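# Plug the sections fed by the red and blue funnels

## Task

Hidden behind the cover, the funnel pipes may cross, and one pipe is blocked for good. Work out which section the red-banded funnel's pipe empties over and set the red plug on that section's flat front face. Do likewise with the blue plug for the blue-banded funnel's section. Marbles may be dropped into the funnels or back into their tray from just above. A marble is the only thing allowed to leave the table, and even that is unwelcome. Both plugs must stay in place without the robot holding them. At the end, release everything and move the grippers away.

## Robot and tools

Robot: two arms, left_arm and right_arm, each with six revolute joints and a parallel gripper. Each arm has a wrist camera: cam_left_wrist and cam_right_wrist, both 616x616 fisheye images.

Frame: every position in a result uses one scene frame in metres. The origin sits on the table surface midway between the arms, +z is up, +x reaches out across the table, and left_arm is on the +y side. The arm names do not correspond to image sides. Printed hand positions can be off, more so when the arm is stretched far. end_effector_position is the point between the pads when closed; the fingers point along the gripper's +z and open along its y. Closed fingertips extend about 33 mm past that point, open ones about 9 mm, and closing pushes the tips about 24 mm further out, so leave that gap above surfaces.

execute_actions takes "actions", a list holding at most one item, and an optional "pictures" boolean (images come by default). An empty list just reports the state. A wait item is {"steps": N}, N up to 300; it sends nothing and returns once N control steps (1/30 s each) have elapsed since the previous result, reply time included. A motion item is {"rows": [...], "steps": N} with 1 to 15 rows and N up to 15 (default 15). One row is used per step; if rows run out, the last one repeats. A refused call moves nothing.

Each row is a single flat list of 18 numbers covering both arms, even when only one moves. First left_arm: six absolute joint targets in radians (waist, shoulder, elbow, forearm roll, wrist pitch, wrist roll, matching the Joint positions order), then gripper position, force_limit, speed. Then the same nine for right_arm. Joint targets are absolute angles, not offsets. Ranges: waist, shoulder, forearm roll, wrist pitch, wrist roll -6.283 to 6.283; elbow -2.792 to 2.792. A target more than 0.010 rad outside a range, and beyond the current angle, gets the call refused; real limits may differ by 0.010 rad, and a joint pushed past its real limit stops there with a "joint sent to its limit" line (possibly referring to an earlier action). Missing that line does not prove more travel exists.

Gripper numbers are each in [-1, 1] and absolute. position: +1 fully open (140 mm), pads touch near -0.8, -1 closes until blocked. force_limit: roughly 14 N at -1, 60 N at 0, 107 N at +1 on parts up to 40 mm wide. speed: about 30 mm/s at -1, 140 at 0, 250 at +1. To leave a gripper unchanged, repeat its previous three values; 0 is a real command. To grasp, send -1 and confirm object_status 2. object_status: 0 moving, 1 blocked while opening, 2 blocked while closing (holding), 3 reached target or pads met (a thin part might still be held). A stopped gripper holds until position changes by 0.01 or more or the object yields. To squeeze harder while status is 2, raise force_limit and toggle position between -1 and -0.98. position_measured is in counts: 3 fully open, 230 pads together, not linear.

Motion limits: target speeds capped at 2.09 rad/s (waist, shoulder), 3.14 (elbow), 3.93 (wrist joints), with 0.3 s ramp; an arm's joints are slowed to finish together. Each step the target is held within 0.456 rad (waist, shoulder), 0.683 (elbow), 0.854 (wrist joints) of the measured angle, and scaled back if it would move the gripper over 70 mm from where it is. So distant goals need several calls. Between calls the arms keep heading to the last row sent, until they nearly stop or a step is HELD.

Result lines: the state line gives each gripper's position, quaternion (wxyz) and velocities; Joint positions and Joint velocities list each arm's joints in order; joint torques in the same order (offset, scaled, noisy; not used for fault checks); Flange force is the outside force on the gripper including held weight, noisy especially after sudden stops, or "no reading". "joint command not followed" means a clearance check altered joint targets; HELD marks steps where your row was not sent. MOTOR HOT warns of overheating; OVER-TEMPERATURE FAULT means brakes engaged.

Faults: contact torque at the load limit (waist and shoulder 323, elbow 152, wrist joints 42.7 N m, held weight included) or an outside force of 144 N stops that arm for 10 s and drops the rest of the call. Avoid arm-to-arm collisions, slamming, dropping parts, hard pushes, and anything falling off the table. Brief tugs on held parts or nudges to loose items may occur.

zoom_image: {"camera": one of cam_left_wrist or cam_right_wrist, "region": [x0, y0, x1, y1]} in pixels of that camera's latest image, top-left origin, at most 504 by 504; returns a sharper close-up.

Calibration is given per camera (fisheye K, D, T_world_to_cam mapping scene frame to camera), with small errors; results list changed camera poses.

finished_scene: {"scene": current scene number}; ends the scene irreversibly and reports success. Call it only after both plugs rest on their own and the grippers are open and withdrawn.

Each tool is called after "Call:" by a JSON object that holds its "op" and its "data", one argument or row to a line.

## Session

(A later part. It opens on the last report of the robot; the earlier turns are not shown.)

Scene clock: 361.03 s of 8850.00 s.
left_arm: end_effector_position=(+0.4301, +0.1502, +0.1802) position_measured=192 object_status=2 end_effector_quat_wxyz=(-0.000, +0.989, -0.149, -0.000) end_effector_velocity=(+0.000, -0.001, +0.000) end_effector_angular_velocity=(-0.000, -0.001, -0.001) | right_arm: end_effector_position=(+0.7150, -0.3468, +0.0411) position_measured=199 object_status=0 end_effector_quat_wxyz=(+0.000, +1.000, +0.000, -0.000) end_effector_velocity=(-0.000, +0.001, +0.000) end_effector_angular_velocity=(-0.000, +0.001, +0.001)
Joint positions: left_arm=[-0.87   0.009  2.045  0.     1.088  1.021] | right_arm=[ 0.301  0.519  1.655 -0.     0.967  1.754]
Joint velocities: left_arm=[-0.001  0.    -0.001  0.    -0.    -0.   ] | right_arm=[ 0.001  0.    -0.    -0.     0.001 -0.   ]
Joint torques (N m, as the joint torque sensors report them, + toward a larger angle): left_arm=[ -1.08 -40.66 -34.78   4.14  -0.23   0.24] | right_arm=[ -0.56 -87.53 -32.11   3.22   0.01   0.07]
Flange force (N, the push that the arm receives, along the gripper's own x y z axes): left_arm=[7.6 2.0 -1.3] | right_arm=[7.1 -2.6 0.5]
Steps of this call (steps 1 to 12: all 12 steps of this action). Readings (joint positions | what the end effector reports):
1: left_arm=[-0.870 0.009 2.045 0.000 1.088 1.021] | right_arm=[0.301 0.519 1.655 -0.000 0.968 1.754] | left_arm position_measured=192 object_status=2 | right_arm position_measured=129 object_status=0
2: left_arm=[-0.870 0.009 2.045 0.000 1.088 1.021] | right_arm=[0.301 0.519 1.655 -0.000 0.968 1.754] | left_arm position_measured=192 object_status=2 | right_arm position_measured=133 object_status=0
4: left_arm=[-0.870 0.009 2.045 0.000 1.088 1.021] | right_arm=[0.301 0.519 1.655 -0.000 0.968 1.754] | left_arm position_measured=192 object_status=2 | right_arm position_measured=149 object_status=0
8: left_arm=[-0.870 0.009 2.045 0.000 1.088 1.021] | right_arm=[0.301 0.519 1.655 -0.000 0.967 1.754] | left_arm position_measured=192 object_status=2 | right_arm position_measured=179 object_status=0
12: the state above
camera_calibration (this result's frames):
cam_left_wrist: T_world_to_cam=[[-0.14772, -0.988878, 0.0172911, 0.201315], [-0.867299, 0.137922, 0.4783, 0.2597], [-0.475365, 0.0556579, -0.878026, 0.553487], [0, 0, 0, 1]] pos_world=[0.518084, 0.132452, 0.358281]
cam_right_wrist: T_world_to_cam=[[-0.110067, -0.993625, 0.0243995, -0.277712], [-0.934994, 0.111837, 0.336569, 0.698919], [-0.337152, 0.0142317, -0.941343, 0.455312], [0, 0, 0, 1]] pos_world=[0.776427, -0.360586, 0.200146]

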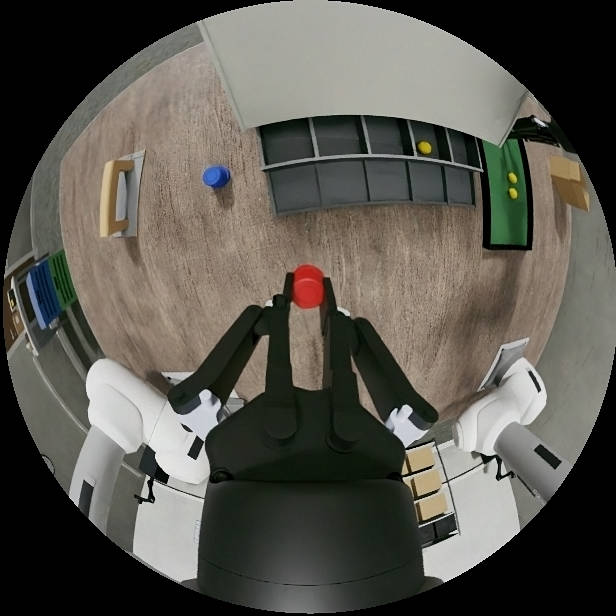

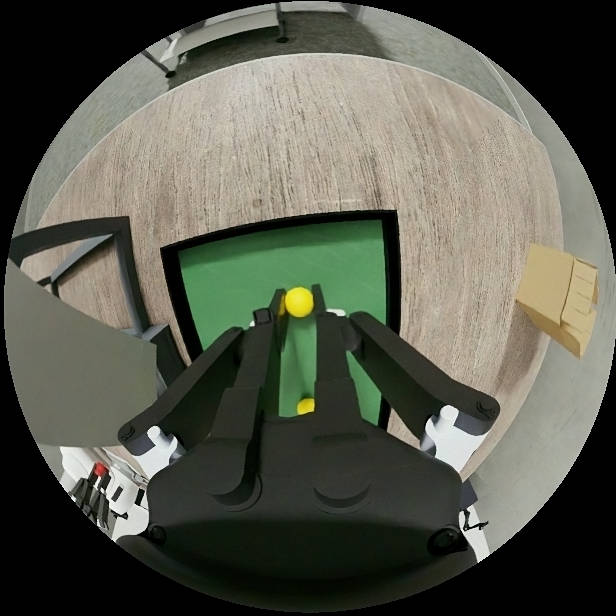

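Call:
{"op": "execute_actions", "data": {
  "actions": [
    {"rows": [[-0.5907,0.0884,2.1761,0,0.8771,1.0011,-1,0.2,-0.3, 0.3007,0.2543,1.2626,0,1.6247,1.7535,-1,0,0]], "steps": 12}
  ],
  "pictures": false
}}

Call:
{"op": "execute_actions", "data": {
  "actions": [
    {"rows": [[-0.5907,0.1321,2.2044,0,0.8051,1.0011,-1,0.2,-0.3, 0.3007,0.2543,1.2626,0,1.6247,1.7535,-1,0,0]], "steps": 8}
  ],
  "pictures": false
}}

Call:
{"op": "execute_actions", "data": {
  "actions": [
    {"rows": [[-0.5907,0.1321,2.2044,0,0.8051,1.0011,0.0,0.2,0.3, 0.3007,0.2543,1.2626,0,1.6247,1.7535,-1,0,0]], "steps": 8}
  ],
  "pictures": false
}}

Call:
{"op": "execute_actions", "data": {
  "actions": [
    {"rows": [[-0.5101,0.2409,2.0626,0,0.8381,1.0817,0.0,0.2,0.3, 0.5374,0.5640,0.9479,0,1.2797,1.5708,-1,0,0]], "steps": 11}
  ],
  "pictures": false
}}

Call:
{"op": "execute_actions", "data": {
  "actions": [
    {"rows": [[-0.5101,0.2409,2.0626,0,0.8381,1.0817,-1,0.2,0, 0.5374,0.5640,0.9479,0,1.2797,1.5708,-1,0,0]], "steps": 13}
  ],
  "pictures": false
}}

Call:
{"op": "execute_actions", "data": {
  "actions": [
    {"rows": [[-0.5101,0.1816,2.0198,0,0.9402,1.0817,-1,0.2,0, 0.5374,0.5640,0.9479,0,1.2797,1.5708,0.0,0,0.3]], "steps": 8}
  ],
  "pictures": false
}}

Call:
{"op": "execute_actions", "data": {
  "actions": [
    {"rows": [[-0.8132,0.1843,1.9944,0,0.9628,0.7786,-1,0.2,0, 0.3471,0.2543,1.2626,0,1.6247,1.7999,0.0,0,0.3]], "steps": 14}
  ],
  "pictures": false
}}

Call:
{"op": "execute_actions", "data": {
  "actions": [
    {"rows": [[-0.9667,0.4204,1.6663,0,1.0548,0.6251,-1,0.2,0, 0.3471,0.2543,1.2626,0,1.6247,1.7999,0.0,0,0.3]], "steps": 8}
  ],
  "pictures": false
}}

Call:
{"op": "execute_actions", "data": {
  "actions": [
    {"rows": [[-0.9667,0.4204,1.6663,0,1.0548,0.6251,-1,0.2,0, 0.3471,0.3596,1.9090,0,0.8731,1.7999,0.0,0,0.3]], "steps": 13}
  ],
  "pictures": false
}}

Call:
{"op": "execute_actions", "data": {
  "actions": [
    {"rows": [[-0.9667,0.4597,1.7020,0,0.9799,0.6251,-1,0.2,0, 0.3471,0.3596,1.9090,0,0.8731,1.7999,0.0,0,0.3]], "steps": 13}
  ],
  "pictures": false
}}

Call:
{"op": "execute_actions", "data": {
  "actions": [
    {"rows": [[-0.9667,0.4597,1.7020,0,0.9799,0.6251,-1,0.2,0, 0.3471,0.3596,1.9090,0,0.8731,1.7999,-1,0,0]], "steps": 13}
  ],
  "pictures": true
}}

Scene clock: 435.93 s of 8850.00 s.
left_arm: end_effector_position=(+0.4963, +0.2604, +0.0880) position_measured=192 object_status=2 end_effector_quat_wxyz=(-0.000, +1.000, -0.012, -0.000) end_effector_velocity=(+0.093, +0.256, -0.184) end_effector_angular_velocity=(+0.002, +0.004, +0.583) | right_arm: end_effector_position=(+0.7180, -0.3462, +0.2507) position_measured=199 object_status=2 end_effector_quat_wxyz=(-0.000, +1.000, +0.000, +0.000) end_effector_velocity=(-0.082, -0.014, +0.614) end_effector_angular_velocity=(+0.001, -0.007, +0.001)
Joint positions: left_arm=[-0.614  0.082  2.165  0.     0.895  1.003] | right_arm=[0.301 0.381 1.451 0.    1.309 1.754]
Joint velocities: left_arm=[ 0.544  0.155  0.25  -0.    -0.401 -0.039] | right_arm=[ 0.001 -0.392 -0.579  0.     0.964  0.   ]
Joint torques (N m, as the joint torque sensors report them, + toward a larger angle): left_arm=[-12.81 -50.25 -36.82   4.15  -0.02   0.25] | right_arm=[ -0.73 -81.86 -36.55   3.7    0.25   0.15]
Flange force (N, the push that the arm receives, along the gripper's own x y z axes): left_arm=[9.5 5.2 -1.0] | right_arm=[8.1 -3.4 -1.8]
Steps of this call (steps 1 to 15: the robot went on to your last target; steps 16 to 100: nothing new was sent; then 71.17 s passed at rest; steps 101 to 112: all 12 steps of this action). Readings (joint positions | what the end effector reports):
101: left_arm=[-0.870 0.009 2.045 0.000 1.087 1.021] | right_arm=[0.301 0.519 1.655 0.000 0.968 1.754] | left_arm position_measured=192 object_status=2 | right_arm position_measured=199 object_status=2
102: left_arm=[-0.865 0.010 2.046 0.000 1.083 1.021] | right_arm=[0.301 0.515 1.649 0.000 0.978 1.754] | left_arm position_measured=192 object_status=2 | right_arm position_measured=199 object_status=2
104: left_arm=[-0.831 0.020 2.063 0.000 1.058 1.019] | right_arm=[0.301 0.491 1.613 0.000 1.039 1.754] | left_arm position_measured=192 object_status=2 | right_arm position_measured=199 object_status=2
108: left_arm=[-0.718 0.052 2.116 0.000 0.973 1.011] | right_arm=[0.301 0.435 1.530 0.000 1.176 1.754] | left_arm position_measured=192 object_status=2 | right_arm position_measured=199 object_status=2
112: the state above

Scene clock: 436.20 s of 8850.00 s.
left_arm: end_effector_position=(+0.5002, +0.2713, +0.0471) position_measured=192 object_status=2 end_effector_quat_wxyz=(-0.000, +1.000, +0.000, -0.000) end_effector_velocity=(+0.001, -0.001, +0.001) end_effector_angular_velocity=(-0.003, -0.005, -0.001) | right_arm: end_effector_position=(+0.6768, -0.3538, +0.4139) position_measured=199 object_status=2 end_effector_quat_wxyz=(-0.000, +1.000, +0.000, +0.000) end_effector_velocity=(-0.210, -0.039, +0.571) end_effector_angular_velocity=(+0.002, -0.010, +0.000)
Joint positions: left_arm=[-0.591  0.132  2.204  0.     0.805  1.001] | right_arm=[0.301 0.278 1.297 0.    1.566 1.754]
Joint velocities: left_arm=[-0.001 -0.002 -0.001 -0.    -0.003  0.   ] | right_arm=[-0.    -0.367 -0.543  0.     0.9    0.   ]
Joint torques (N m, as the joint torque sensors report them, + toward a larger angle): left_arm=[ -0.86 -47.2  -27.63   3.14  -0.23   0.32] | right_arm=[ -0.46 -71.07 -37.24   4.15  -0.16   0.24]
Flange force (N, the push that the arm receives, along the gripper's own x y z axes): left_arm=[8.0 2.6 0.5] | right_arm=[7.9 -2.2 -5.6]
Steps of this call (steps 1 to 8: all 8 steps of this action). Readings (joint positions | what the end effector reports):
1: left_arm=[-0.599 0.086 2.173 0.000 0.883 1.002] | right_arm=[0.301 0.368 1.432 0.000 1.342 1.754] | left_arm position_measured=192 object_status=2 | right_arm position_measured=199 object_status=2
2: left_arm=[-0.592 0.094 2.181 0.000 0.864 1.001] | right_arm=[0.301 0.355 1.412 0.000 1.374 1.754] | left_arm position_measured=192 object_status=2 | right_arm position_measured=199 object_status=2
4: left_arm=[-0.591 0.124 2.200 0.000 0.818 1.001] | right_arm=[0.301 0.329 1.373 0.000 1.439 1.754] | left_arm position_measured=192 object_status=2 | right_arm position_measured=199 object_status=2
8: the state above

Scene clock: 436.47 s of 8850.00 s.
left_arm: end_effector_position=(+0.5002, +0.2713, +0.0471) position_measured=131 object_status=0 end_effector_quat_wxyz=(-0.000, +1.000, +0.000, -0.000) end_effector_velocity=(+0.001, -0.001, +0.001) end_effector_angular_velocity=(-0.002, -0.004, -0.001) | right_arm: end_effector_position=(+0.6623, -0.3565, +0.4504) position_measured=199 object_status=2 end_effector_quat_wxyz=(-0.000, +1.000, +0.000, +0.000) end_effector_velocity=(-0.000, +0.000, +0.001) end_effector_angular_velocity=(+0.000, -0.001, +0.001)
Joint positions: left_arm=[-0.591  0.132  2.204  0.     0.805  1.001] | right_arm=[0.301 0.254 1.262 0.    1.625 1.754]
Joint velocities: left_arm=[-0.001 -0.003 -0.     0.    -0.001  0.   ] | right_arm=[ 0.001 -0.001 -0.     0.     0.    -0.   ]
Joint torques (N m, as the joint torque sensors report them, + toward a larger angle): left_arm=[ -1.1  -44.77 -28.31   3.43  -0.29   0.22] | right_arm=[ -0.09 -68.68 -39.29   3.95   0.09   0.06]
Flange force (N, the push that the arm receives, along the gripper's own x y z axes): left_arm=[5.2 0.8 0.0] | right_arm=[6.7 -1.8 -4.1]
Steps of this call (steps 1 to 8: all 8 steps of this action). Readings (joint positions | what the end effector reports):
1: left_arm=[-0.591 0.132 2.204 0.000 0.805 1.001] | right_arm=[0.301 0.266 1.280 0.000 1.595 1.754] | left_arm position_measured=192 object_status=0 | right_arm position_measured=199 object_status=2
2: left_arm=[-0.591 0.132 2.204 0.000 0.805 1.001] | right_arm=[0.301 0.257 1.268 0.000 1.615 1.754] | left_arm position_measured=192 object_status=0 | right_arm position_measured=199 object_status=2
4: left_arm=[-0.591 0.132 2.204 0.000 0.805 1.001] | right_arm=[0.301 0.254 1.262 0.000 1.624 1.754] | left_arm position_measured=167 object_status=0 | right_arm position_measured=199 object_status=2
8: the state above

Scene clock: 436.83 s of 8850.00 s.
left_arm: end_effector_position=(+0.5868, +0.2695, +0.0480) position_measured=129 object_status=3 end_effector_quat_wxyz=(-0.000, +1.000, +0.000, -0.000) end_effector_velocity=(+0.003, -0.001, +0.002) end_effector_angular_velocity=(-0.002, -0.003, -0.002) | right_arm: end_effector_position=(+0.7882, -0.2205, +0.4230) position_measured=199 object_status=2 end_effector_quat_wxyz=(-0.019, +0.989, +0.112, +0.093) end_effector_velocity=(+0.352, +0.491, -0.096) end_effector_angular_velocity=(+0.127, -0.588, +0.723)
Joint positions: left_arm=[-0.51   0.241  2.063 -0.     0.838  1.082] | right_arm=[0.428 0.422 1.093 0.    1.438 1.655]
Joint velocities: left_arm=[-0.     0.    -0.005  0.     0.001  0.002] | right_arm=[ 0.411  0.539 -0.545  0.    -0.593 -0.317]
Joint torques (N m, as the joint torque sensors report them, + toward a larger angle): left_arm=[  0.13 -60.99 -28.24   3.58  -0.27   0.63] | right_arm=[  0.65 -88.09 -39.85   3.87  -0.31   0.  ]
Flange force (N, the push that the arm receives, along the gripper's own x y z axes): left_arm=[10.7 6.2 3.6] | right_arm=[12.2 -3.4 -0.5]
Steps of this call (steps 1 to 11: all 11 steps of this action). Readings (joint positions | what the end effector reports):
1: left_arm=[-0.590 0.132 2.204 0.000 0.805 1.001] | right_arm=[0.301 0.255 1.262 0.000 1.625 1.754] | left_arm position_measured=129 object_status=0 | right_arm position_measured=199 object_status=2
2: left_arm=[-0.587 0.137 2.198 -0.000 0.807 1.004] | right_arm=[0.305 0.260 1.257 0.000 1.618 1.751] | left_arm position_measured=129 object_status=0 | right_arm position_measured=199 object_status=2
4: left_arm=[-0.562 0.171 2.153 -0.000 0.817 1.030] | right_arm=[0.329 0.292 1.224 0.000 1.581 1.731] | left_arm position_measured=129 object_status=0 | right_arm position_measured=199 object_status=2
8: left_arm=[-0.511 0.240 2.065 -0.000 0.837 1.080] | right_arm=[0.386 0.367 1.149 0.000 1.498 1.688] | left_arm position_measured=129 object_status=3 | right_arm position_measured=199 object_status=2
11: the state above

Scene clock: 437.27 s of 8850.00 s.
left_arm: end_effector_position=(+0.5871, +0.2693, +0.0482) position_measured=192 object_status=0 end_effector_quat_wxyz=(+0.000, +1.000, +0.000, +0.000) end_effector_velocity=(-0.001, +0.000, -0.001) end_effector_angular_velocity=(+0.001, +0.003, -0.001) | right_arm: end_effector_position=(+0.8686, -0.0798, +0.3969) position_measured=199 object_status=2 end_effector_quat_wxyz=(-0.036, +0.963, +0.205, +0.170) end_effector_velocity=(+0.001, -0.001, +0.002) end_effector_angular_velocity=(+0.001, -0.005, -0.000)
Joint positions: left_arm=[-0.51   0.241  2.062  0.     0.838  1.082] | right_arm=[0.538 0.564 0.948 0.    1.28  1.571]
Joint velocities: left_arm=[-0.001  0.002  0.001 -0.     0.001  0.   ] | right_arm=[-0.001 -0.002 -0.    -0.001 -0.003 -0.001]
Joint torques (N m, as the joint torque sensors report them, + toward a larger angle): left_arm=[ -1.48 -49.57 -24.26   3.23  -1.3    0.36] | right_arm=[  -0.95 -101.31  -40.71    4.17   -0.9     0.14]
Flange force (N, the push that the arm receives, along the gripper's own x y z axes): left_arm=[5.3 0.3 -14.8] | right_arm=[12.3 -1.8 -0.4]
Steps of this call (steps 1 to 13: all 13 steps of this action). Readings (joint positions | what the end effector reports):
1: left_arm=[-0.510 0.241 2.063 -0.000 0.838 1.082] | right_arm=[0.442 0.440 1.075 0.000 1.418 1.645] | left_arm position_measured=129 object_status=0 | right_arm position_measured=199 object_status=2
2: left_arm=[-0.510 0.241 2.063 -0.000 0.838 1.082] | right_arm=[0.456 0.458 1.056 0.000 1.398 1.634] | left_arm position_measured=133 object_status=0 | right_arm position_measured=199 object_status=2
4: left_arm=[-0.510 0.241 2.063 -0.000 0.838 1.082] | right_arm=[0.484 0.494 1.019 0.000 1.358 1.612] | left_arm position_measured=149 object_status=0 | right_arm position_measured=199 object_status=2
8: left_arm=[-0.510 0.241 2.063 -0.000 0.838 1.082] | right_arm=[0.533 0.558 0.955 0.000 1.287 1.575] | left_arm position_measured=179 object_status=0 | right_arm position_measured=199 object_status=2
13: the state above

Scene clock: 437.53 s of 8850.00 s.
left_arm: end_effector_position=(+0.5871, +0.2694, +0.1003) position_measured=192 object_status=2 end_effector_quat_wxyz=(+0.000, +1.000, +0.000, +0.000) end_effector_velocity=(-0.002, +0.001, -0.001) end_effector_angular_velocity=(+0.003, +0.005, +0.000) | right_arm: end_effector_position=(+0.8686, -0.0798, +0.3971) position_measured=137 object_status=0 end_effector_quat_wxyz=(-0.036, +0.963, +0.205, +0.170) end_effector_velocity=(-0.001, -0.001, +0.003) end_effector_angular_velocity=(+0.000, -0.002, -0.001)
Joint positions: left_arm=[-0.51   0.181  2.02   0.     0.94   1.082] | right_arm=[0.538 0.564 0.948 0.    1.28  1.571]
Joint velocities: left_arm=[0.    0.001 0.002 0.    0.003 0.   ] | right_arm=[-0.001 -0.003  0.    -0.     0.001 -0.   ]
Joint torques (N m, as the joint torque sensors report them, + toward a larger angle): left_arm=[  0.49 -62.36 -32.03   4.16  -0.35   0.16] | right_arm=[  -2.19 -100.33  -40.78    4.01   -0.77    0.04]
Flange force (N, the push that the arm receives, along the gripper's own x y z axes): left_arm=[13.2 5.5 0.6] | right_arm=[10.0 -2.9 -0.5]
Steps of this call (steps 1 to 8: all 8 steps of this action). Readings (joint positions | what the end effector reports):
1: left_arm=[-0.510 0.241 2.062 0.000 0.839 1.082] | right_arm=[0.538 0.564 0.948 0.000 1.280 1.571] | left_arm position_measured=192 object_status=0 | right_arm position_measured=199 object_status=0
2: left_arm=[-0.510 0.236 2.059 0.000 0.848 1.082] | right_arm=[0.538 0.564 0.948 0.000 1.280 1.571] | left_arm position_measured=192 object_status=2 | right_arm position_measured=199 object_status=0
4: left_arm=[-0.510 0.205 2.036 0.000 0.902 1.082] | right_arm=[0.538 0.564 0.948 0.000 1.280 1.571] | left_arm position_measured=192 object_status=2 | right_arm position_measured=175 object_status=0
8: the state above

Scene clock: 438.00 s of 8850.00 s.
left_arm: end_effector_position=(+0.5014, +0.1218, +0.1100) position_measured=192 object_status=2 end_effector_quat_wxyz=(+0.000, +1.000, -0.000, +0.000) end_effector_velocity=(-0.075, -0.093, +0.007) end_effector_angular_velocity=(+0.001, +0.001, -0.004) | right_arm: end_effector_position=(+0.7178, -0.2698, +0.4381) position_measured=129 object_status=3 end_effector_quat_wxyz=(-0.010, +0.997, +0.054, +0.044) end_effector_velocity=(-0.433, -0.410, +0.090) end_effector_angular_velocity=(-0.139, +0.622, -0.765)
Joint positions: left_arm=[-0.81   0.184  1.995 -0.     0.962  0.783] | right_arm=[ 0.396  0.334  1.181 -0.     1.536  1.741]
Joint velocities: left_arm=[-0.208  0.003 -0.018  0.     0.016 -0.204] | right_arm=[-0.347 -0.565  0.575 -0.     0.627  0.419]
Joint torques (N m, as the joint torque sensors report them, + toward a larger angle): left_arm=[ 20.84 -63.2  -30.73   4.29  -0.14   0.07] | right_arm=[  1.39 -76.47 -40.63   4.07  -0.43   0.25]
Flange force (N, the push that the arm receives, along the gripper's own x y z axes): left_arm=[6.3 3.1 3.2] | right_arm=[1.0 -0.7 -1.1]
Steps of this call (steps 1 to 14: all 14 steps of this action). Readings (joint positions | what the end effector reports):
1: left_arm=[-0.510 0.181 2.020 0.000 0.940 1.082] | right_arm=[0.537 0.564 0.948 0.000 1.280 1.571] | left_arm position_measured=192 object_status=2 | right_arm position_measured=130 object_status=0
2: left_arm=[-0.516 0.181 2.020 0.000 0.941 1.077] | right_arm=[0.534 0.559 0.954 0.000 1.286 1.574] | left_arm position_measured=192 object_status=2 | right_arm position_measured=129 object_status=0
4: left_arm=[-0.549 0.182 2.017 0.000 0.943 1.042] | right_arm=[0.514 0.526 0.987 -0.000 1.323 1.599] | left_arm position_measured=192 object_status=2 | right_arm position_measured=129 object_status=0
8: left_arm=[-0.668 0.183 2.007 0.000 0.952 0.924] | right_arm=[0.466 0.449 1.065 -0.000 1.408 1.656] | left_arm position_measured=192 object_status=2 | right_arm position_measured=129 object_status=3
14: the state above

Scene clock: 438.27 s of 8850.00 s.
left_arm: end_effector_position=(+0.5265, +0.0122, +0.1140) position_measured=192 object_status=2 end_effector_quat_wxyz=(+0.000, +1.000, +0.000, +0.000) end_effector_velocity=(+0.086, -0.558, -0.007) end_effector_angular_velocity=(+0.002, +0.002, -0.003) | right_arm: end_effector_position=(+0.6538, -0.3245, +0.4503) position_measured=129 object_status=3 end_effector_quat_wxyz=(-0.000, +1.000, +0.000, +0.000) end_effector_velocity=(-0.001, +0.000, +0.000) end_effector_angular_velocity=(-0.001, +0.003, -0.001)
Joint positions: left_arm=[-0.899  0.316  1.811 -0.     1.014  0.693] | right_arm=[ 0.347  0.254  1.263 -0.     1.625  1.8  ]
Joint velocities: left_arm=[-0.435  0.669 -0.926  0.     0.26  -0.432] | right_arm=[ 0.    -0.    -0.001  0.     0.004  0.001]
Joint torques (N m, as the joint torque sensors report them, + toward a larger angle): left_arm=[ -5.66 -68.16 -29.2    3.75  -0.09   0.41] | right_arm=[ -0.64 -68.35 -38.59   3.83   0.36  -0.15]
Flange force (N, the push that the arm receives, along the gripper's own x y z axes): left_arm=[12.1 8.2 -1.9] | right_arm=[7.9 -3.2 -5.4]
Steps of this call (steps 1 to 8: all 8 steps of this action). Readings (joint positions | what the end effector reports):
1: left_arm=[-0.813 0.185 1.994 -0.000 0.963 0.779] | right_arm=[0.384 0.315 1.201 -0.000 1.557 1.755] | left_arm position_measured=192 object_status=2 | right_arm position_measured=129 object_status=3
2: left_arm=[-0.817 0.190 1.986 -0.000 0.965 0.775] | right_arm=[0.373 0.296 1.220 -0.000 1.578 1.769] | left_arm position_measured=192 object_status=2 | right_arm position_measured=129 object_status=3
4: left_arm=[-0.839 0.223 1.940 -0.000 0.978 0.753] | right_arm=[0.353 0.263 1.253 -0.000 1.614 1.793] | left_arm position_measured=192 object_status=2 | right_arm position_measured=129 object_status=3
8: the state above

Scene clock: 438.70 s of 8850.00 s.
left_arm: end_effector_position=(+0.5341, -0.0758, +0.1102) position_measured=192 object_status=2 end_effector_quat_wxyz=(+0.000, +1.000, +0.000, -0.000) end_effector_velocity=(+0.001, -0.000, +0.000) end_effector_angular_velocity=(-0.000, -0.002, -0.000) | right_arm: end_effector_position=(+0.6614, -0.3229, +0.2675) position_measured=129 object_status=3 end_effector_quat_wxyz=(+0.001, +1.000, +0.000, -0.002) end_effector_velocity=(+0.096, +0.029, +0.158) end_effector_angular_velocity=(+0.081, -0.264, -0.006)
Joint positions: left_arm=[-0.967  0.42   1.666 -0.     1.055  0.625] | right_arm=[ 0.347  0.3    1.533 -0.001  1.312  1.8  ]
Joint velocities: left_arm=[ 0.     0.001 -0.002  0.002 -0.    -0.   ] | right_arm=[-0.    -0.054 -0.222  0.02  -0.     0.   ]
Joint torques (N m, as the joint torque sensors report them, + toward a larger angle): left_arm=[ -0.04 -82.13 -33.4    4.24  -0.21   0.25] | right_arm=[ -1.13 -81.76 -45.17   4.47  -0.3    0.09]
Flange force (N, the push that the arm receives, along the gripper's own x y z axes): left_arm=[6.8 9.3 -0.1] | right_arm=[3.0 -3.3 -16.2]
A step of this action was HELD (marked below), so the robot has no last target. An arm can still carry out its HELD step.
Steps of this call (steps 1 to 13: all 13 steps of this action). Readings (joint positions | what the end effector reports):
1: left_arm=[-0.913 0.339 1.780 -0.000 1.023 0.678] | right_arm=[0.347 0.254 1.263 -0.000 1.624 1.800] | left_arm position_measured=192 object_status=2 | right_arm position_measured=129 object_status=3
2: left_arm=[-0.928 0.361 1.749 -0.000 1.032 0.664] | right_arm=[0.347 0.256 1.271 -0.000 1.615 1.800] | left_arm position_measured=192 object_status=2 | right_arm position_measured=129 object_status=3
4: left_arm=[-0.955 0.402 1.692 -0.000 1.047 0.637] | right_arm=[0.347 0.264 1.320 -0.000 1.557 1.800] | left_arm position_measured=192 object_status=2 | right_arm position_measured=129 object_status=3
8: left_arm=[-0.967 0.420 1.667 -0.000 1.055 0.625] | right_arm=[0.347 0.284 1.441 -0.000 1.417 1.800] | left_arm position_measured=192 object_status=2 | right_arm position_measured=129 object_status=3
12: left_arm=[-0.967 0.420 1.666 -0.000 1.055 0.625] | right_arm=[0.347 0.300 1.542 -0.001 1.311 1.800] | left_arm position_measured=192 object_status=2 | right_arm position_measured=129 object_status=3 HELD
13: the state above HELD
joint command not followed: on one or more control steps a check withheld the commanded joint targets of the right arm, and it was not sent them on those steps. On the call's last step the targets were still withheld.
cause: the commanded joint targets would bring a part of the robot too close to another arm (a part of this arm just beyond joint 4 (forearm roll) and a part of the other arm just beyond its joint 5 (wrist pitch)); next, command targets that bring no part of the robot closer to that arm.

Scene clock: 439.13 s of 8850.00 s.
left_arm: end_effector_position=(+0.5342, -0.0757, +0.0641) position_measured=192 object_status=2 end_effector_quat_wxyz=(-0.000, +1.000, +0.000, -0.000) end_effector_velocity=(+0.000, -0.000, +0.001) end_effector_angular_velocity=(-0.002, -0.002, +0.000) | right_arm: end_effector_position=(+0.6613, -0.3228, +0.2613) position_measured=129 object_status=3 end_effector_quat_wxyz=(+0.000, +1.000, +0.000, +0.000) end_effector_velocity=(-0.007, -0.002, -0.061) end_effector_angular_velocity=(+0.000, +0.001, -0.001)
Joint positions: left_arm=[-0.967  0.46   1.702 -0.     0.98   0.625] | right_arm=[ 0.347  0.3    1.544 -0.     1.297  1.8  ]
Joint velocities: left_arm=[-0.    -0.001 -0.     0.    -0.001 -0.   ] | right_arm=[-0.001  0.016  0.092  0.    -0.108  0.   ]
Joint torques (N m, as the joint torque sensors report them, + toward a larger angle): left_arm=[ -0.98 -85.04 -32.49   3.94  -0.25   0.2 ] | right_arm=[ -1.22 -72.78 -37.94   3.74   0.37   0.11]
Flange force (N, the push that the arm receives, along the gripper's own x y z axes): left_arm=[7.7 7.8 2.4] | right_arm=[7.2 -3.4 1.4]
A step of this action was HELD (marked below), so the robot has no last target. An arm can still carry out its HELD step.
Steps of this call (steps 1 to 13: all 13 steps of this action). Readings (joint positions | what the end effector reports):
1: left_arm=[-0.967 0.421 1.666 -0.000 1.054 0.625] | right_arm=[0.347 0.299 1.530 -0.001 1.312 1.800] | left_arm position_measured=192 object_status=2 | right_arm position_measured=129 object_status=3 HELD
2: left_arm=[-0.967 0.425 1.670 0.000 1.044 0.625] | right_arm=[0.347 0.299 1.530 -0.001 1.312 1.800] | left_arm position_measured=192 object_status=2 | right_arm position_measured=129 object_status=3 HELD
3: left_arm=[-0.967 0.437 1.682 0.000 1.020 0.625] | right_arm=[0.347 0.299 1.530 -0.001 1.312 1.800] | left_arm position_measured=192 object_status=2 | right_arm position_measured=129 object_status=3 HELD
4: left_arm=[-0.967 0.451 1.695 0.000 0.996 0.625] | right_arm=[0.347 0.299 1.530 -0.001 1.312 1.800] | left_arm position_measured=192 object_status=2 | right_arm position_measured=129 object_status=3
8: left_arm=[-0.967 0.460 1.702 -0.000 0.980 0.625] | right_arm=[0.347 0.299 1.534 -0.000 1.309 1.800] | left_arm position_measured=192 object_status=2 | right_arm position_measured=129 object_status=3
13: the state above
joint command not followed: on one or more control steps a check withheld the commanded joint targets of the right arm, and it was not sent them on those steps.
cause: the commanded joint targets would bring a part of the robot too close to another arm (a part of this arm just beyond joint 4 (forearm roll) and a part of the other arm just beyond its joint 5 (wrist pitch)); next, command targets that bring no part of the robot closer to that arm.

Scene clock: 439.57 s of 8850.00 s.
left_arm: end_effector_position=(+0.5342, -0.0757, +0.0642) position_measured=192 object_status=2 end_effector_quat_wxyz=(-0.000, +1.000, +0.000, -0.000) end_effector_velocity=(-0.001, +0.001, -0.002) end_effector_angular_velocity=(+0.004, +0.003, +0.000) | right_arm: end_effector_position=(+0.6587, -0.3234, +0.2428) position_measured=217 object_status=0 end_effector_quat_wxyz=(+0.000, +1.000, +0.000, -0.000) end_effector_velocity=(+0.000, +0.001, +0.001) end_effector_angular_velocity=(+0.001, -0.001, +0.001)
Joint positions: left_arm=[-0.967  0.46   1.702 -0.     0.98   0.625] | right_arm=[ 0.347  0.305  1.572 -0.     1.265  1.8  ]
Joint velocities: left_arm=[ 0.     0.002  0.001  0.     0.002 -0.   ] | right_arm=[ 0.001 -0.    -0.002  0.001  0.001 -0.   ]
Joint torques (N m, as the joint torque sensors report them, + toward a larger angle): left_arm=[ -1.54 -83.87 -32.7    3.99  -0.23   0.25] | right_arm=[ -0.66 -73.92 -38.43   4.09   0.     0.05]
Flange force (N, the push that the arm receives, along the gripper's own x y z axes): left_arm=[6.9 5.7 1.5] | right_arm=[5.7 -3.1 -1.3]
A step of this action was HELD (marked below), so the robot has no last target. An arm can still carry out its HELD step.
Steps of this call (steps 1 to 13: all 13 steps of this action). Readings (joint positions | what the end effector reports):
1: left_arm=[-0.967 0.460 1.702 -0.000 0.980 0.625] | right_arm=[0.347 0.301 1.547 -0.000 1.293 1.800] | left_arm position_measured=192 object_status=2 | right_arm position_measured=129 object_status=0
2: left_arm=[-0.967 0.460 1.702 -0.000 0.980 0.625] | right_arm=[0.347 0.302 1.551 -0.000 1.289 1.800] | left_arm position_measured=192 object_status=2 | right_arm position_measured=133 object_status=0
4: left_arm=[-0.967 0.460 1.702 -0.000 0.980 0.625] | right_arm=[0.347 0.303 1.561 -0.000 1.277 1.800] | left_arm position_measured=192 object_status=2 | right_arm position_measured=149 object_status=0
7: left_arm=[-0.967 0.460 1.702 -0.000 0.980 0.625] | right_arm=[0.347 0.305 1.572 -0.000 1.265 1.800] | left_arm position_measured=192 object_status=2 | right_arm position_measured=171 object_status=0 HELD
8: left_arm=[-0.967 0.460 1.702 -0.000 0.980 0.625] | right_arm=[0.347 0.305 1.572 -0.000 1.265 1.800] | left_arm position_measured=192 object_status=2 | right_arm position_measured=179 object_status=0 HELD
9: left_arm=[-0.967 0.460 1.702 -0.000 0.980 0.625] | right_arm=[0.347 0.305 1.572 -0.000 1.265 1.800] | left_arm position_measured=192 object_status=2 | right_arm position_measured=187 object_status=0 HELD
10: left_arm=[-0.967 0.460 1.702 -0.000 0.980 0.625] | right_arm=[0.347 0.305 1.572 -0.000 1.265 1.800] | left_arm position_measured=192 object_status=2 | right_arm position_measured=194 object_status=0 HELD
11: left_arm=[-0.967 0.460 1.702 -0.000 0.980 0.625] | right_arm=[0.347 0.305 1.572 -0.000 1.265 1.800] | left_arm position_measured=192 object_status=2 | right_arm position_measured=202 object_status=0 HELD
12: left_arm=[-0.967 0.460 1.702 -0.000 0.980 0.625] | right_arm=[0.347 0.305 1.572 -0.000 1.265 1.800] | left_arm position_measured=192 object_status=2 | right_arm position_measured=209 object_status=0 HELD
13: the state above HELD
joint command not followed: on one or more control steps a check withheld the commanded joint targets of the right arm, and it was not sent them on those steps. On the call's last step the targets were still withheld.
cause: the commanded joint targets would bring a part of the robot too close to another arm (a part of this arm just beyond joint 4 (forearm roll) and a part of the other arm just beyond its joint 5 (wrist pitch)); next, command targets that bring no part of the robot closer to that arm.
camera_calibration (this result's frames):
cam_left_wrist: T_world_to_cam=[[0.151097, -0.988368, 0.0172865, -0.164347], [-0.869322, -0.124532, 0.478299, 0.417835], [-0.470583, -0.0872971, -0.878027, 0.500322], [0, 0, 0, 1]] pos_world=[0.623509, -0.066725, 0.242287]
cam_right_wrist: T_world_to_cam=[[-0.110078, -0.993619, 0.024585, -0.265586], [-0.934774, 0.111901, 0.33716, 0.575512], [-0.337759, 0.0141325, -0.941126, 0.626208], [0, 0, 0, 1]] pos_world=[0.720245, -0.337142, 0.401831]

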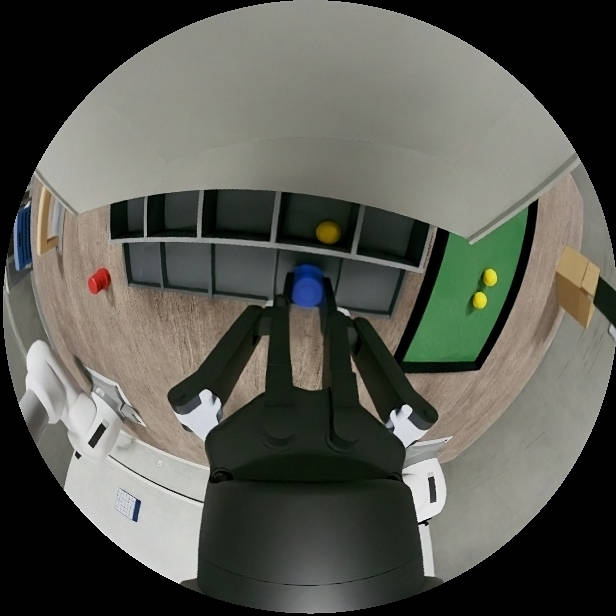

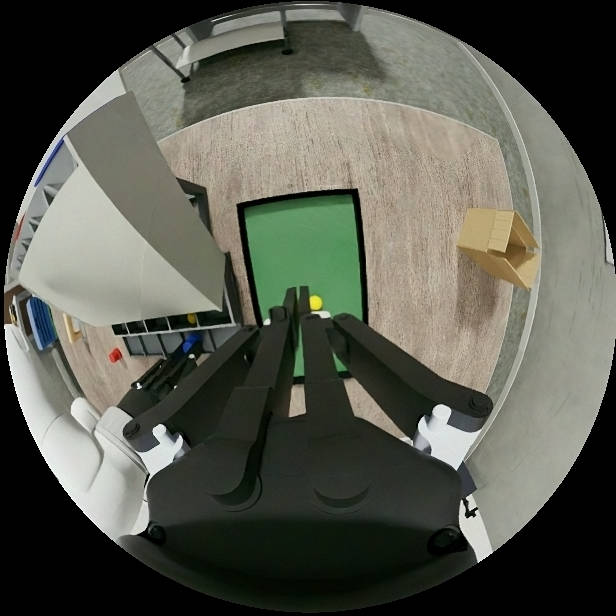

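Call:
{"op": "zoom_image", "data": {
  "camera": "cam_left_wrist",
  "region": [230, 190, 410, 340]
}}

Call:
{"op": "zoom_image", "data": {
  "camera": "cam_right_wrist",
  "region": [100, 280, 260, 400]
}}

Region (230, 190, 410, 340) of cam_left_wrist's 616x616 image, scaled by 2.800, with more detail than that image has.

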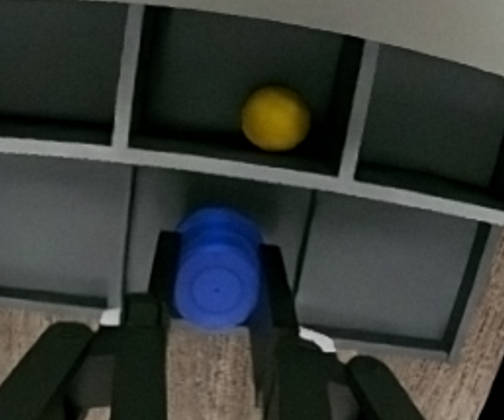

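Region (100, 280, 260, 400) of cam_right_wrist's 616x616 image, scaled by 3.150, with more detail than that image has; it fills the top 378 rows of this view, and the rest is white.

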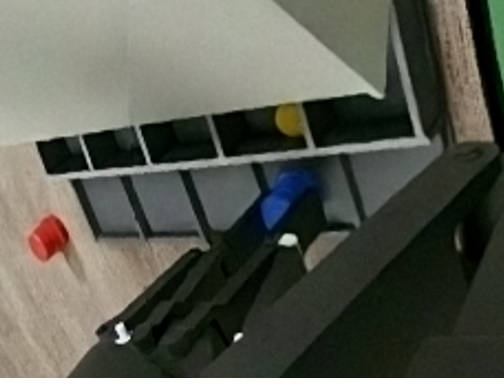

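Call:
{"op": "execute_actions", "data": {
  "actions": [
    {"rows": [[-0.9667,0.4674,1.7090,0,0.9652,0.6251,-1,0.2,0, 0.347,0.305,1.572,0,1.265,1.8,0.0,0,0.3]], "steps": 7}
  ],
  "pictures": false
}}

Call:
{"op": "execute_actions", "data": {
  "actions": [
    {"rows": [[-0.9667,0.4674,1.7090,0,0.9652,0.6251,0.0,0.2,0.3, 0.347,0.305,1.572,0,1.265,1.8,0.0,0,0.3]], "steps": 8}
  ],
  "pictures": false
}}

Call:
{"op": "execute_actions", "data": {
  "actions": [
    {"rows": [[-0.9667,0.4204,1.6663,0,1.0548,0.6251,0.0,0.2,0.3, 0.347,0.305,1.572,0,1.265,1.8,0.0,0,0.3]], "steps": 8}
  ],
  "pictures": false
}}

Call:
{"op": "execute_actions", "data": {
  "actions": [
    {"rows": [[-0.8132,0.1843,1.9944,0,0.9628,0.7786,0.0,0.2,0.3, 0.347,0.305,1.572,0,1.265,1.8,0.0,0,0.3]], "steps": 13}
  ],
  "pictures": true
}}

Call:
{"op": "execute_actions", "data": {
  "actions": [
    {"rows": [[-0.5907,0.0884,2.1761,0,0.8771,1.0011,0.0,0.2,0.3, 0.3471,0.3596,1.9090,0,0.8731,1.7999,0.0,0,0.3]], "steps": 15}
  ],
  "pictures": false
}}

Scene clock: 467.77 s of 8850.00 s.
left_arm: end_effector_position=(+0.5342, -0.0755, +0.0555) position_measured=192 object_status=2 end_effector_quat_wxyz=(+0.000, +1.000, +0.000, +0.000) end_effector_velocity=(-0.002, +0.001, -0.003) end_effector_angular_velocity=(+0.003, +0.004, +0.001) | right_arm: end_effector_position=(+0.6588, -0.3234, +0.2430) position_measured=180 object_status=0 end_effector_quat_wxyz=(+0.000, +1.000, +0.000, -0.000) end_effector_velocity=(-0.000, +0.000, -0.002) end_effector_angular_velocity=(-0.000, +0.001, +0.000)
Joint positions: left_arm=[-0.967  0.467  1.709  0.     0.965  0.625] | right_arm=[ 0.347  0.305  1.572 -0.     1.265  1.8  ]
Joint velocities: left_arm=[-0.     0.002  0.003 -0.002 -0.    -0.   ] | right_arm=[ 0.     0.001  0.002 -0.    -0.003 -0.   ]
Joint torques (N m, as the joint torque sensors report them, + toward a larger angle): left_arm=[  0.82 -84.47 -31.22   3.85  -0.28   0.14] | right_arm=[ -1.29 -73.66 -37.67   3.87   0.12   0.05]
Flange force (N, the push that the arm receives, along the gripper's own x y z axes): left_arm=[6.2 10.9 3.1] | right_arm=[8.3 -4.2 -0.7]
Steps of this call (steps 1 to 120: nothing new was sent; then 23.97 s passed at rest; steps 121 to 127: all 7 steps of this action). Readings (joint positions | what the end effector reports):
121: left_arm=[-0.967 0.460 1.702 0.000 0.979 0.625] | right_arm=[0.347 0.305 1.571 -0.000 1.265 1.800] | left_arm position_measured=192 object_status=2 | right_arm position_measured=233 object_status=0
122: left_arm=[-0.967 0.463 1.705 0.000 0.972 0.625] | right_arm=[0.347 0.305 1.571 -0.000 1.265 1.800] | left_arm position_measured=192 object_status=2 | right_arm position_measured=233 object_status=0
124: left_arm=[-0.967 0.467 1.709 0.000 0.966 0.625] | right_arm=[0.347 0.305 1.571 -0.000 1.265 1.800] | left_arm position_measured=192 object_status=2 | right_arm position_measured=208 object_status=0
127: the state above

Scene clock: 468.03 s of 8850.00 s.
left_arm: end_effector_position=(+0.5340, -0.0754, +0.0553) position_measured=131 object_status=0 end_effector_quat_wxyz=(+0.000, +1.000, +0.000, +0.000) end_effector_velocity=(-0.001, -0.000, +0.000) end_effector_angular_velocity=(+0.000, +0.000, -0.001) | right_arm: end_effector_position=(+0.6587, -0.3234, +0.2429) position_measured=129 object_status=0 end_effector_quat_wxyz=(+0.000, +1.000, +0.000, -0.000) end_effector_velocity=(-0.001, +0.000, +0.000) end_effector_angular_velocity=(-0.000, +0.001, +0.001)
Joint positions: left_arm=[-0.967  0.467  1.709  0.     0.965  0.625] | right_arm=[ 0.347  0.305  1.572 -0.     1.265  1.8  ]
Joint velocities: left_arm=[-0.001 -0.     0.    -0.     0.     0.   ] | right_arm=[ 0.001 -0.     0.    -0.     0.001  0.   ]
Joint torques (N m, as the joint torque sensors report them, + toward a larger angle): left_arm=[ -1.15 -84.03 -31.56   3.91  -0.28   0.24] | right_arm=[ -1.56 -72.02 -37.3    3.81   0.16   0.13]
Flange force (N, the push that the arm receives, along the gripper's own x y z axes): left_arm=[6.9 7.2 0.5] | right_arm=[5.4 -3.7 -2.7]
Steps of this call (steps 1 to 8: all 8 steps of this action). Readings (joint positions | what the end effector reports):
1: left_arm=[-0.967 0.467 1.709 0.000 0.965 0.625] | right_arm=[0.347 0.305 1.572 -0.000 1.265 1.800] | left_arm position_measured=192 object_status=0 | right_arm position_measured=171 object_status=0
2: left_arm=[-0.967 0.467 1.709 0.000 0.965 0.625] | right_arm=[0.347 0.305 1.572 -0.000 1.265 1.800] | left_arm position_measured=192 object_status=0 | right_arm position_measured=161 object_status=0
4: left_arm=[-0.967 0.467 1.709 0.000 0.965 0.625] | right_arm=[0.347 0.305 1.572 -0.000 1.265 1.800] | left_arm position_measured=168 object_status=0 | right_arm position_measured=143 object_status=0
8: the state above

Scene clock: 468.30 s of 8850.00 s.
left_arm: end_effector_position=(+0.5343, -0.0758, +0.1105) position_measured=129 object_status=3 end_effector_quat_wxyz=(+0.000, +1.000, +0.000, +0.000) end_effector_velocity=(-0.001, +0.001, -0.000) end_effector_angular_velocity=(+0.003, +0.002, -0.000) | right_arm: end_effector_position=(+0.6587, -0.3234, +0.2429) position_measured=129 object_status=3 end_effector_quat_wxyz=(+0.000, +1.000, +0.000, -0.000) end_effector_velocity=(-0.000, +0.000, +0.000) end_effector_angular_velocity=(+0.000, +0.000, +0.000)
Joint positions: left_arm=[-0.967  0.42   1.666  0.     1.055  0.625] | right_arm=[ 0.347  0.305  1.572 -0.     1.265  1.8  ]
Joint velocities: left_arm=[-0.    -0.     0.001 -0.     0.003 -0.   ] | right_arm=[ 0. -0.  0.  0.  0.  0.]
Joint torques (N m, as the joint torque sensors report them, + toward a larger angle): left_arm=[ -0.88 -77.51 -32.23   4.02  -0.12   0.27] | right_arm=[ -1.55 -73.03 -37.7    3.93   0.15   0.27]
Flange force (N, the push that the arm receives, along the gripper's own x y z axes): left_arm=[5.2 6.0 -1.1] | right_arm=[6.8 -4.2 -1.0]
Steps of this call (steps 1 to 8: all 8 steps of this action). Readings (joint positions | what the end effector reports):
1: left_arm=[-0.967 0.467 1.709 -0.000 0.966 0.625] | right_arm=[0.347 0.305 1.572 -0.000 1.265 1.800] | left_arm position_measured=129 object_status=0 | right_arm position_measured=129 object_status=0
2: left_arm=[-0.967 0.463 1.705 -0.000 0.976 0.625] | right_arm=[0.347 0.305 1.572 -0.000 1.265 1.800] | left_arm position_measured=129 object_status=0 | right_arm position_measured=129 object_status=0
4: left_arm=[-0.967 0.434 1.678 -0.000 1.029 0.625] | right_arm=[0.347 0.305 1.572 -0.000 1.265 1.800] | left_arm position_measured=129 object_status=0 | right_arm position_measured=129 object_status=3
8: the state above

Scene clock: 468.73 s of 8850.00 s.
left_arm: end_effector_position=(+0.5019, +0.1153, +0.1108) position_measured=129 object_status=3 end_effector_quat_wxyz=(+0.000, +1.000, +0.001, +0.000) end_effector_velocity=(-0.069, +0.216, -0.014) end_effector_angular_velocity=(-0.001, +0.000, +0.005) | right_arm: end_effector_position=(+0.6587, -0.3234, +0.2429) position_measured=129 object_status=3 end_effector_quat_wxyz=(+0.000, +1.000, +0.000, -0.000) end_effector_velocity=(-0.000, -0.001, +0.001) end_effector_angular_velocity=(+0.000, -0.000, -0.001)
Joint positions: left_arm=[-0.817  0.19   1.986 -0.     0.965  0.774] | right_arm=[ 0.347  0.305  1.572 -0.     1.265  1.8  ]
Joint velocities: left_arm=[ 0.177 -0.27   0.369 -0.001 -0.099  0.172] | right_arm=[-0.001 -0.001  0.     0.     0.001 -0.   ]
Joint torques (N m, as the joint torque sensors report them, + toward a larger angle): left_arm=[-21.09 -19.28 -46.26   4.82  -1.61   0.53] | right_arm=[ -0.03 -72.92 -37.73   3.83   0.07   0.19]
Flange force (N, the push that the arm receives, along the gripper's own x y z axes): left_arm=[-0.8 3.2 -3.5] | right_arm=[7.6 -1.5 -1.0]
Steps of this call (steps 1 to 13: all 13 steps of this action). Readings (joint positions | what the end effector reports):
1: left_arm=[-0.966 0.420 1.667 0.000 1.054 0.625] | right_arm=[0.347 0.305 1.572 -0.000 1.265 1.800] | left_arm position_measured=129 object_status=3 | right_arm position_measured=129 object_status=3
2: left_arm=[-0.963 0.415 1.674 0.000 1.051 0.628] | right_arm=[0.347 0.305 1.572 -0.000 1.265 1.800] | left_arm position_measured=129 object_status=3 | right_arm position_measured=129 object_status=3
4: left_arm=[-0.942 0.382 1.721 0.000 1.036 0.650] | right_arm=[0.347 0.305 1.572 -0.000 1.265 1.800] | left_arm position_measured=129 object_status=3 | right_arm position_measured=129 object_status=3
8: left_arm=[-0.881 0.289 1.849 0.000 1.002 0.710] | right_arm=[0.347 0.305 1.572 -0.000 1.265 1.800] | left_arm position_measured=129 object_status=3 | right_arm position_measured=129 object_status=3
13: the state above
camera_calibration (this result's frames):
cam_left_wrist: T_world_to_cam=[[0.151602, -0.988285, 0.0175824, 0.0282829], [-0.869335, -0.124848, 0.478194, 0.391276], [-0.470397, -0.0877804, -0.878078, 0.542666], [0, 0, 0, 1]] pos_world=[0.591131, 0.124437, 0.288899]
cam_right_wrist: T_world_to_cam=[[-0.110274, -0.993599, 0.0245114, -0.265503], [-0.934881, 0.112066, 0.336807, 0.575682], [-0.337398, 0.0142257, -0.941255, 0.626049], [0, 0, 0, 1]] pos_world=[0.720144, -0.337224, 0.401886]

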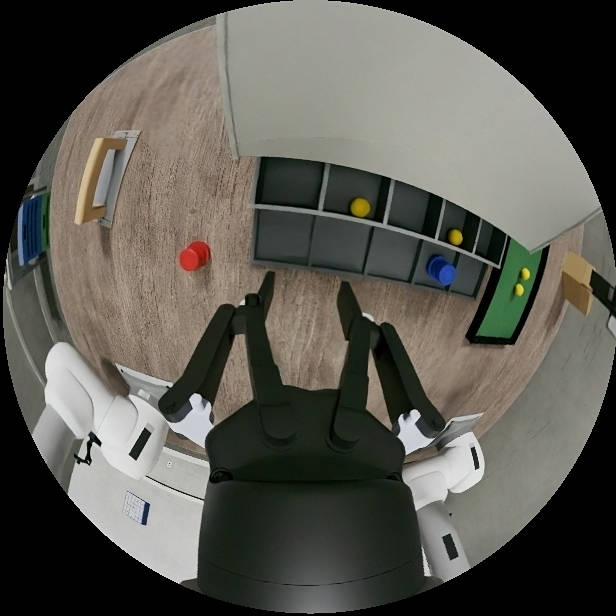

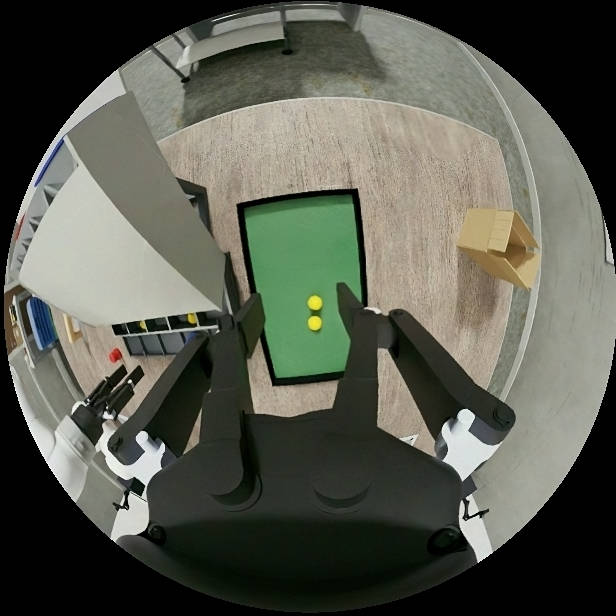

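Scene clock: 469.23 s of 8850.00 s.
left_arm: end_effector_position=(+0.5002, +0.2712, +0.0802) position_measured=129 object_status=3 end_effector_quat_wxyz=(+0.000, +1.000, +0.000, +0.000) end_effector_velocity=(-0.002, +0.001, -0.002) end_effector_angular_velocity=(+0.002, +0.002, -0.003) | right_arm: end_effector_position=(+0.5877, -0.3400, +0.0410) position_measured=129 object_status=3 end_effector_quat_wxyz=(+0.000, +1.000, +0.000, -0.001) end_effector_velocity=(+0.010, +0.002, +0.000) end_effector_angular_velocity=(+0.007, -0.029, -0.000)
Joint positions: left_arm=[-0.591  0.088  2.176 -0.     0.877  1.001] | right_arm=[ 0.347  0.36   1.909 -0.     0.874  1.8  ]
Joint velocities: left_arm=[-0.001  0.001  0.003  0.    -0.002  0.002] | right_arm=[-0.   -0.   -0.    0.   -0.03  0.  ]
Joint torques (N m, as the joint torque sensors report them, + toward a larger angle): left_arm=[ -0.81 -43.75 -28.78   3.73  -0.22   0.46] | right_arm=[ -2.99 -83.27 -41.19   4.13  -0.48   0.06]
Flange force (N, the push that the arm receives, along the gripper's own x y z axes): left_arm=[8.8 4.4 0.5] | right_arm=[7.3 -6.5 -4.9]
Steps of this call (steps 1 to 15: all 15 steps of this action). Readings (joint positions | what the end effector reports):
1: left_arm=[-0.813 0.184 1.994 -0.000 0.963 0.779] | right_arm=[0.347 0.305 1.573 -0.000 1.264 1.800] | left_arm position_measured=129 object_status=3 | right_arm position_measured=129 object_status=3
2: left_arm=[-0.806 0.180 2.002 -0.000 0.959 0.786] | right_arm=[0.347 0.306 1.580 -0.000 1.254 1.800] | left_arm position_measured=129 object_status=3 | right_arm position_measured=129 object_status=3
4: left_arm=[-0.769 0.162 2.036 -0.000 0.945 0.823] | right_arm=[0.347 0.313 1.630 -0.000 1.196 1.800] | left_arm position_measured=129 object_status=3 | right_arm position_measured=129 object_status=3
8: left_arm=[-0.662 0.118 2.120 -0.000 0.904 0.930] | right_arm=[0.347 0.334 1.755 -0.000 1.052 1.800] | left_arm position_measured=129 object_status=3 | right_arm position_measured=129 object_status=3
15: the state above


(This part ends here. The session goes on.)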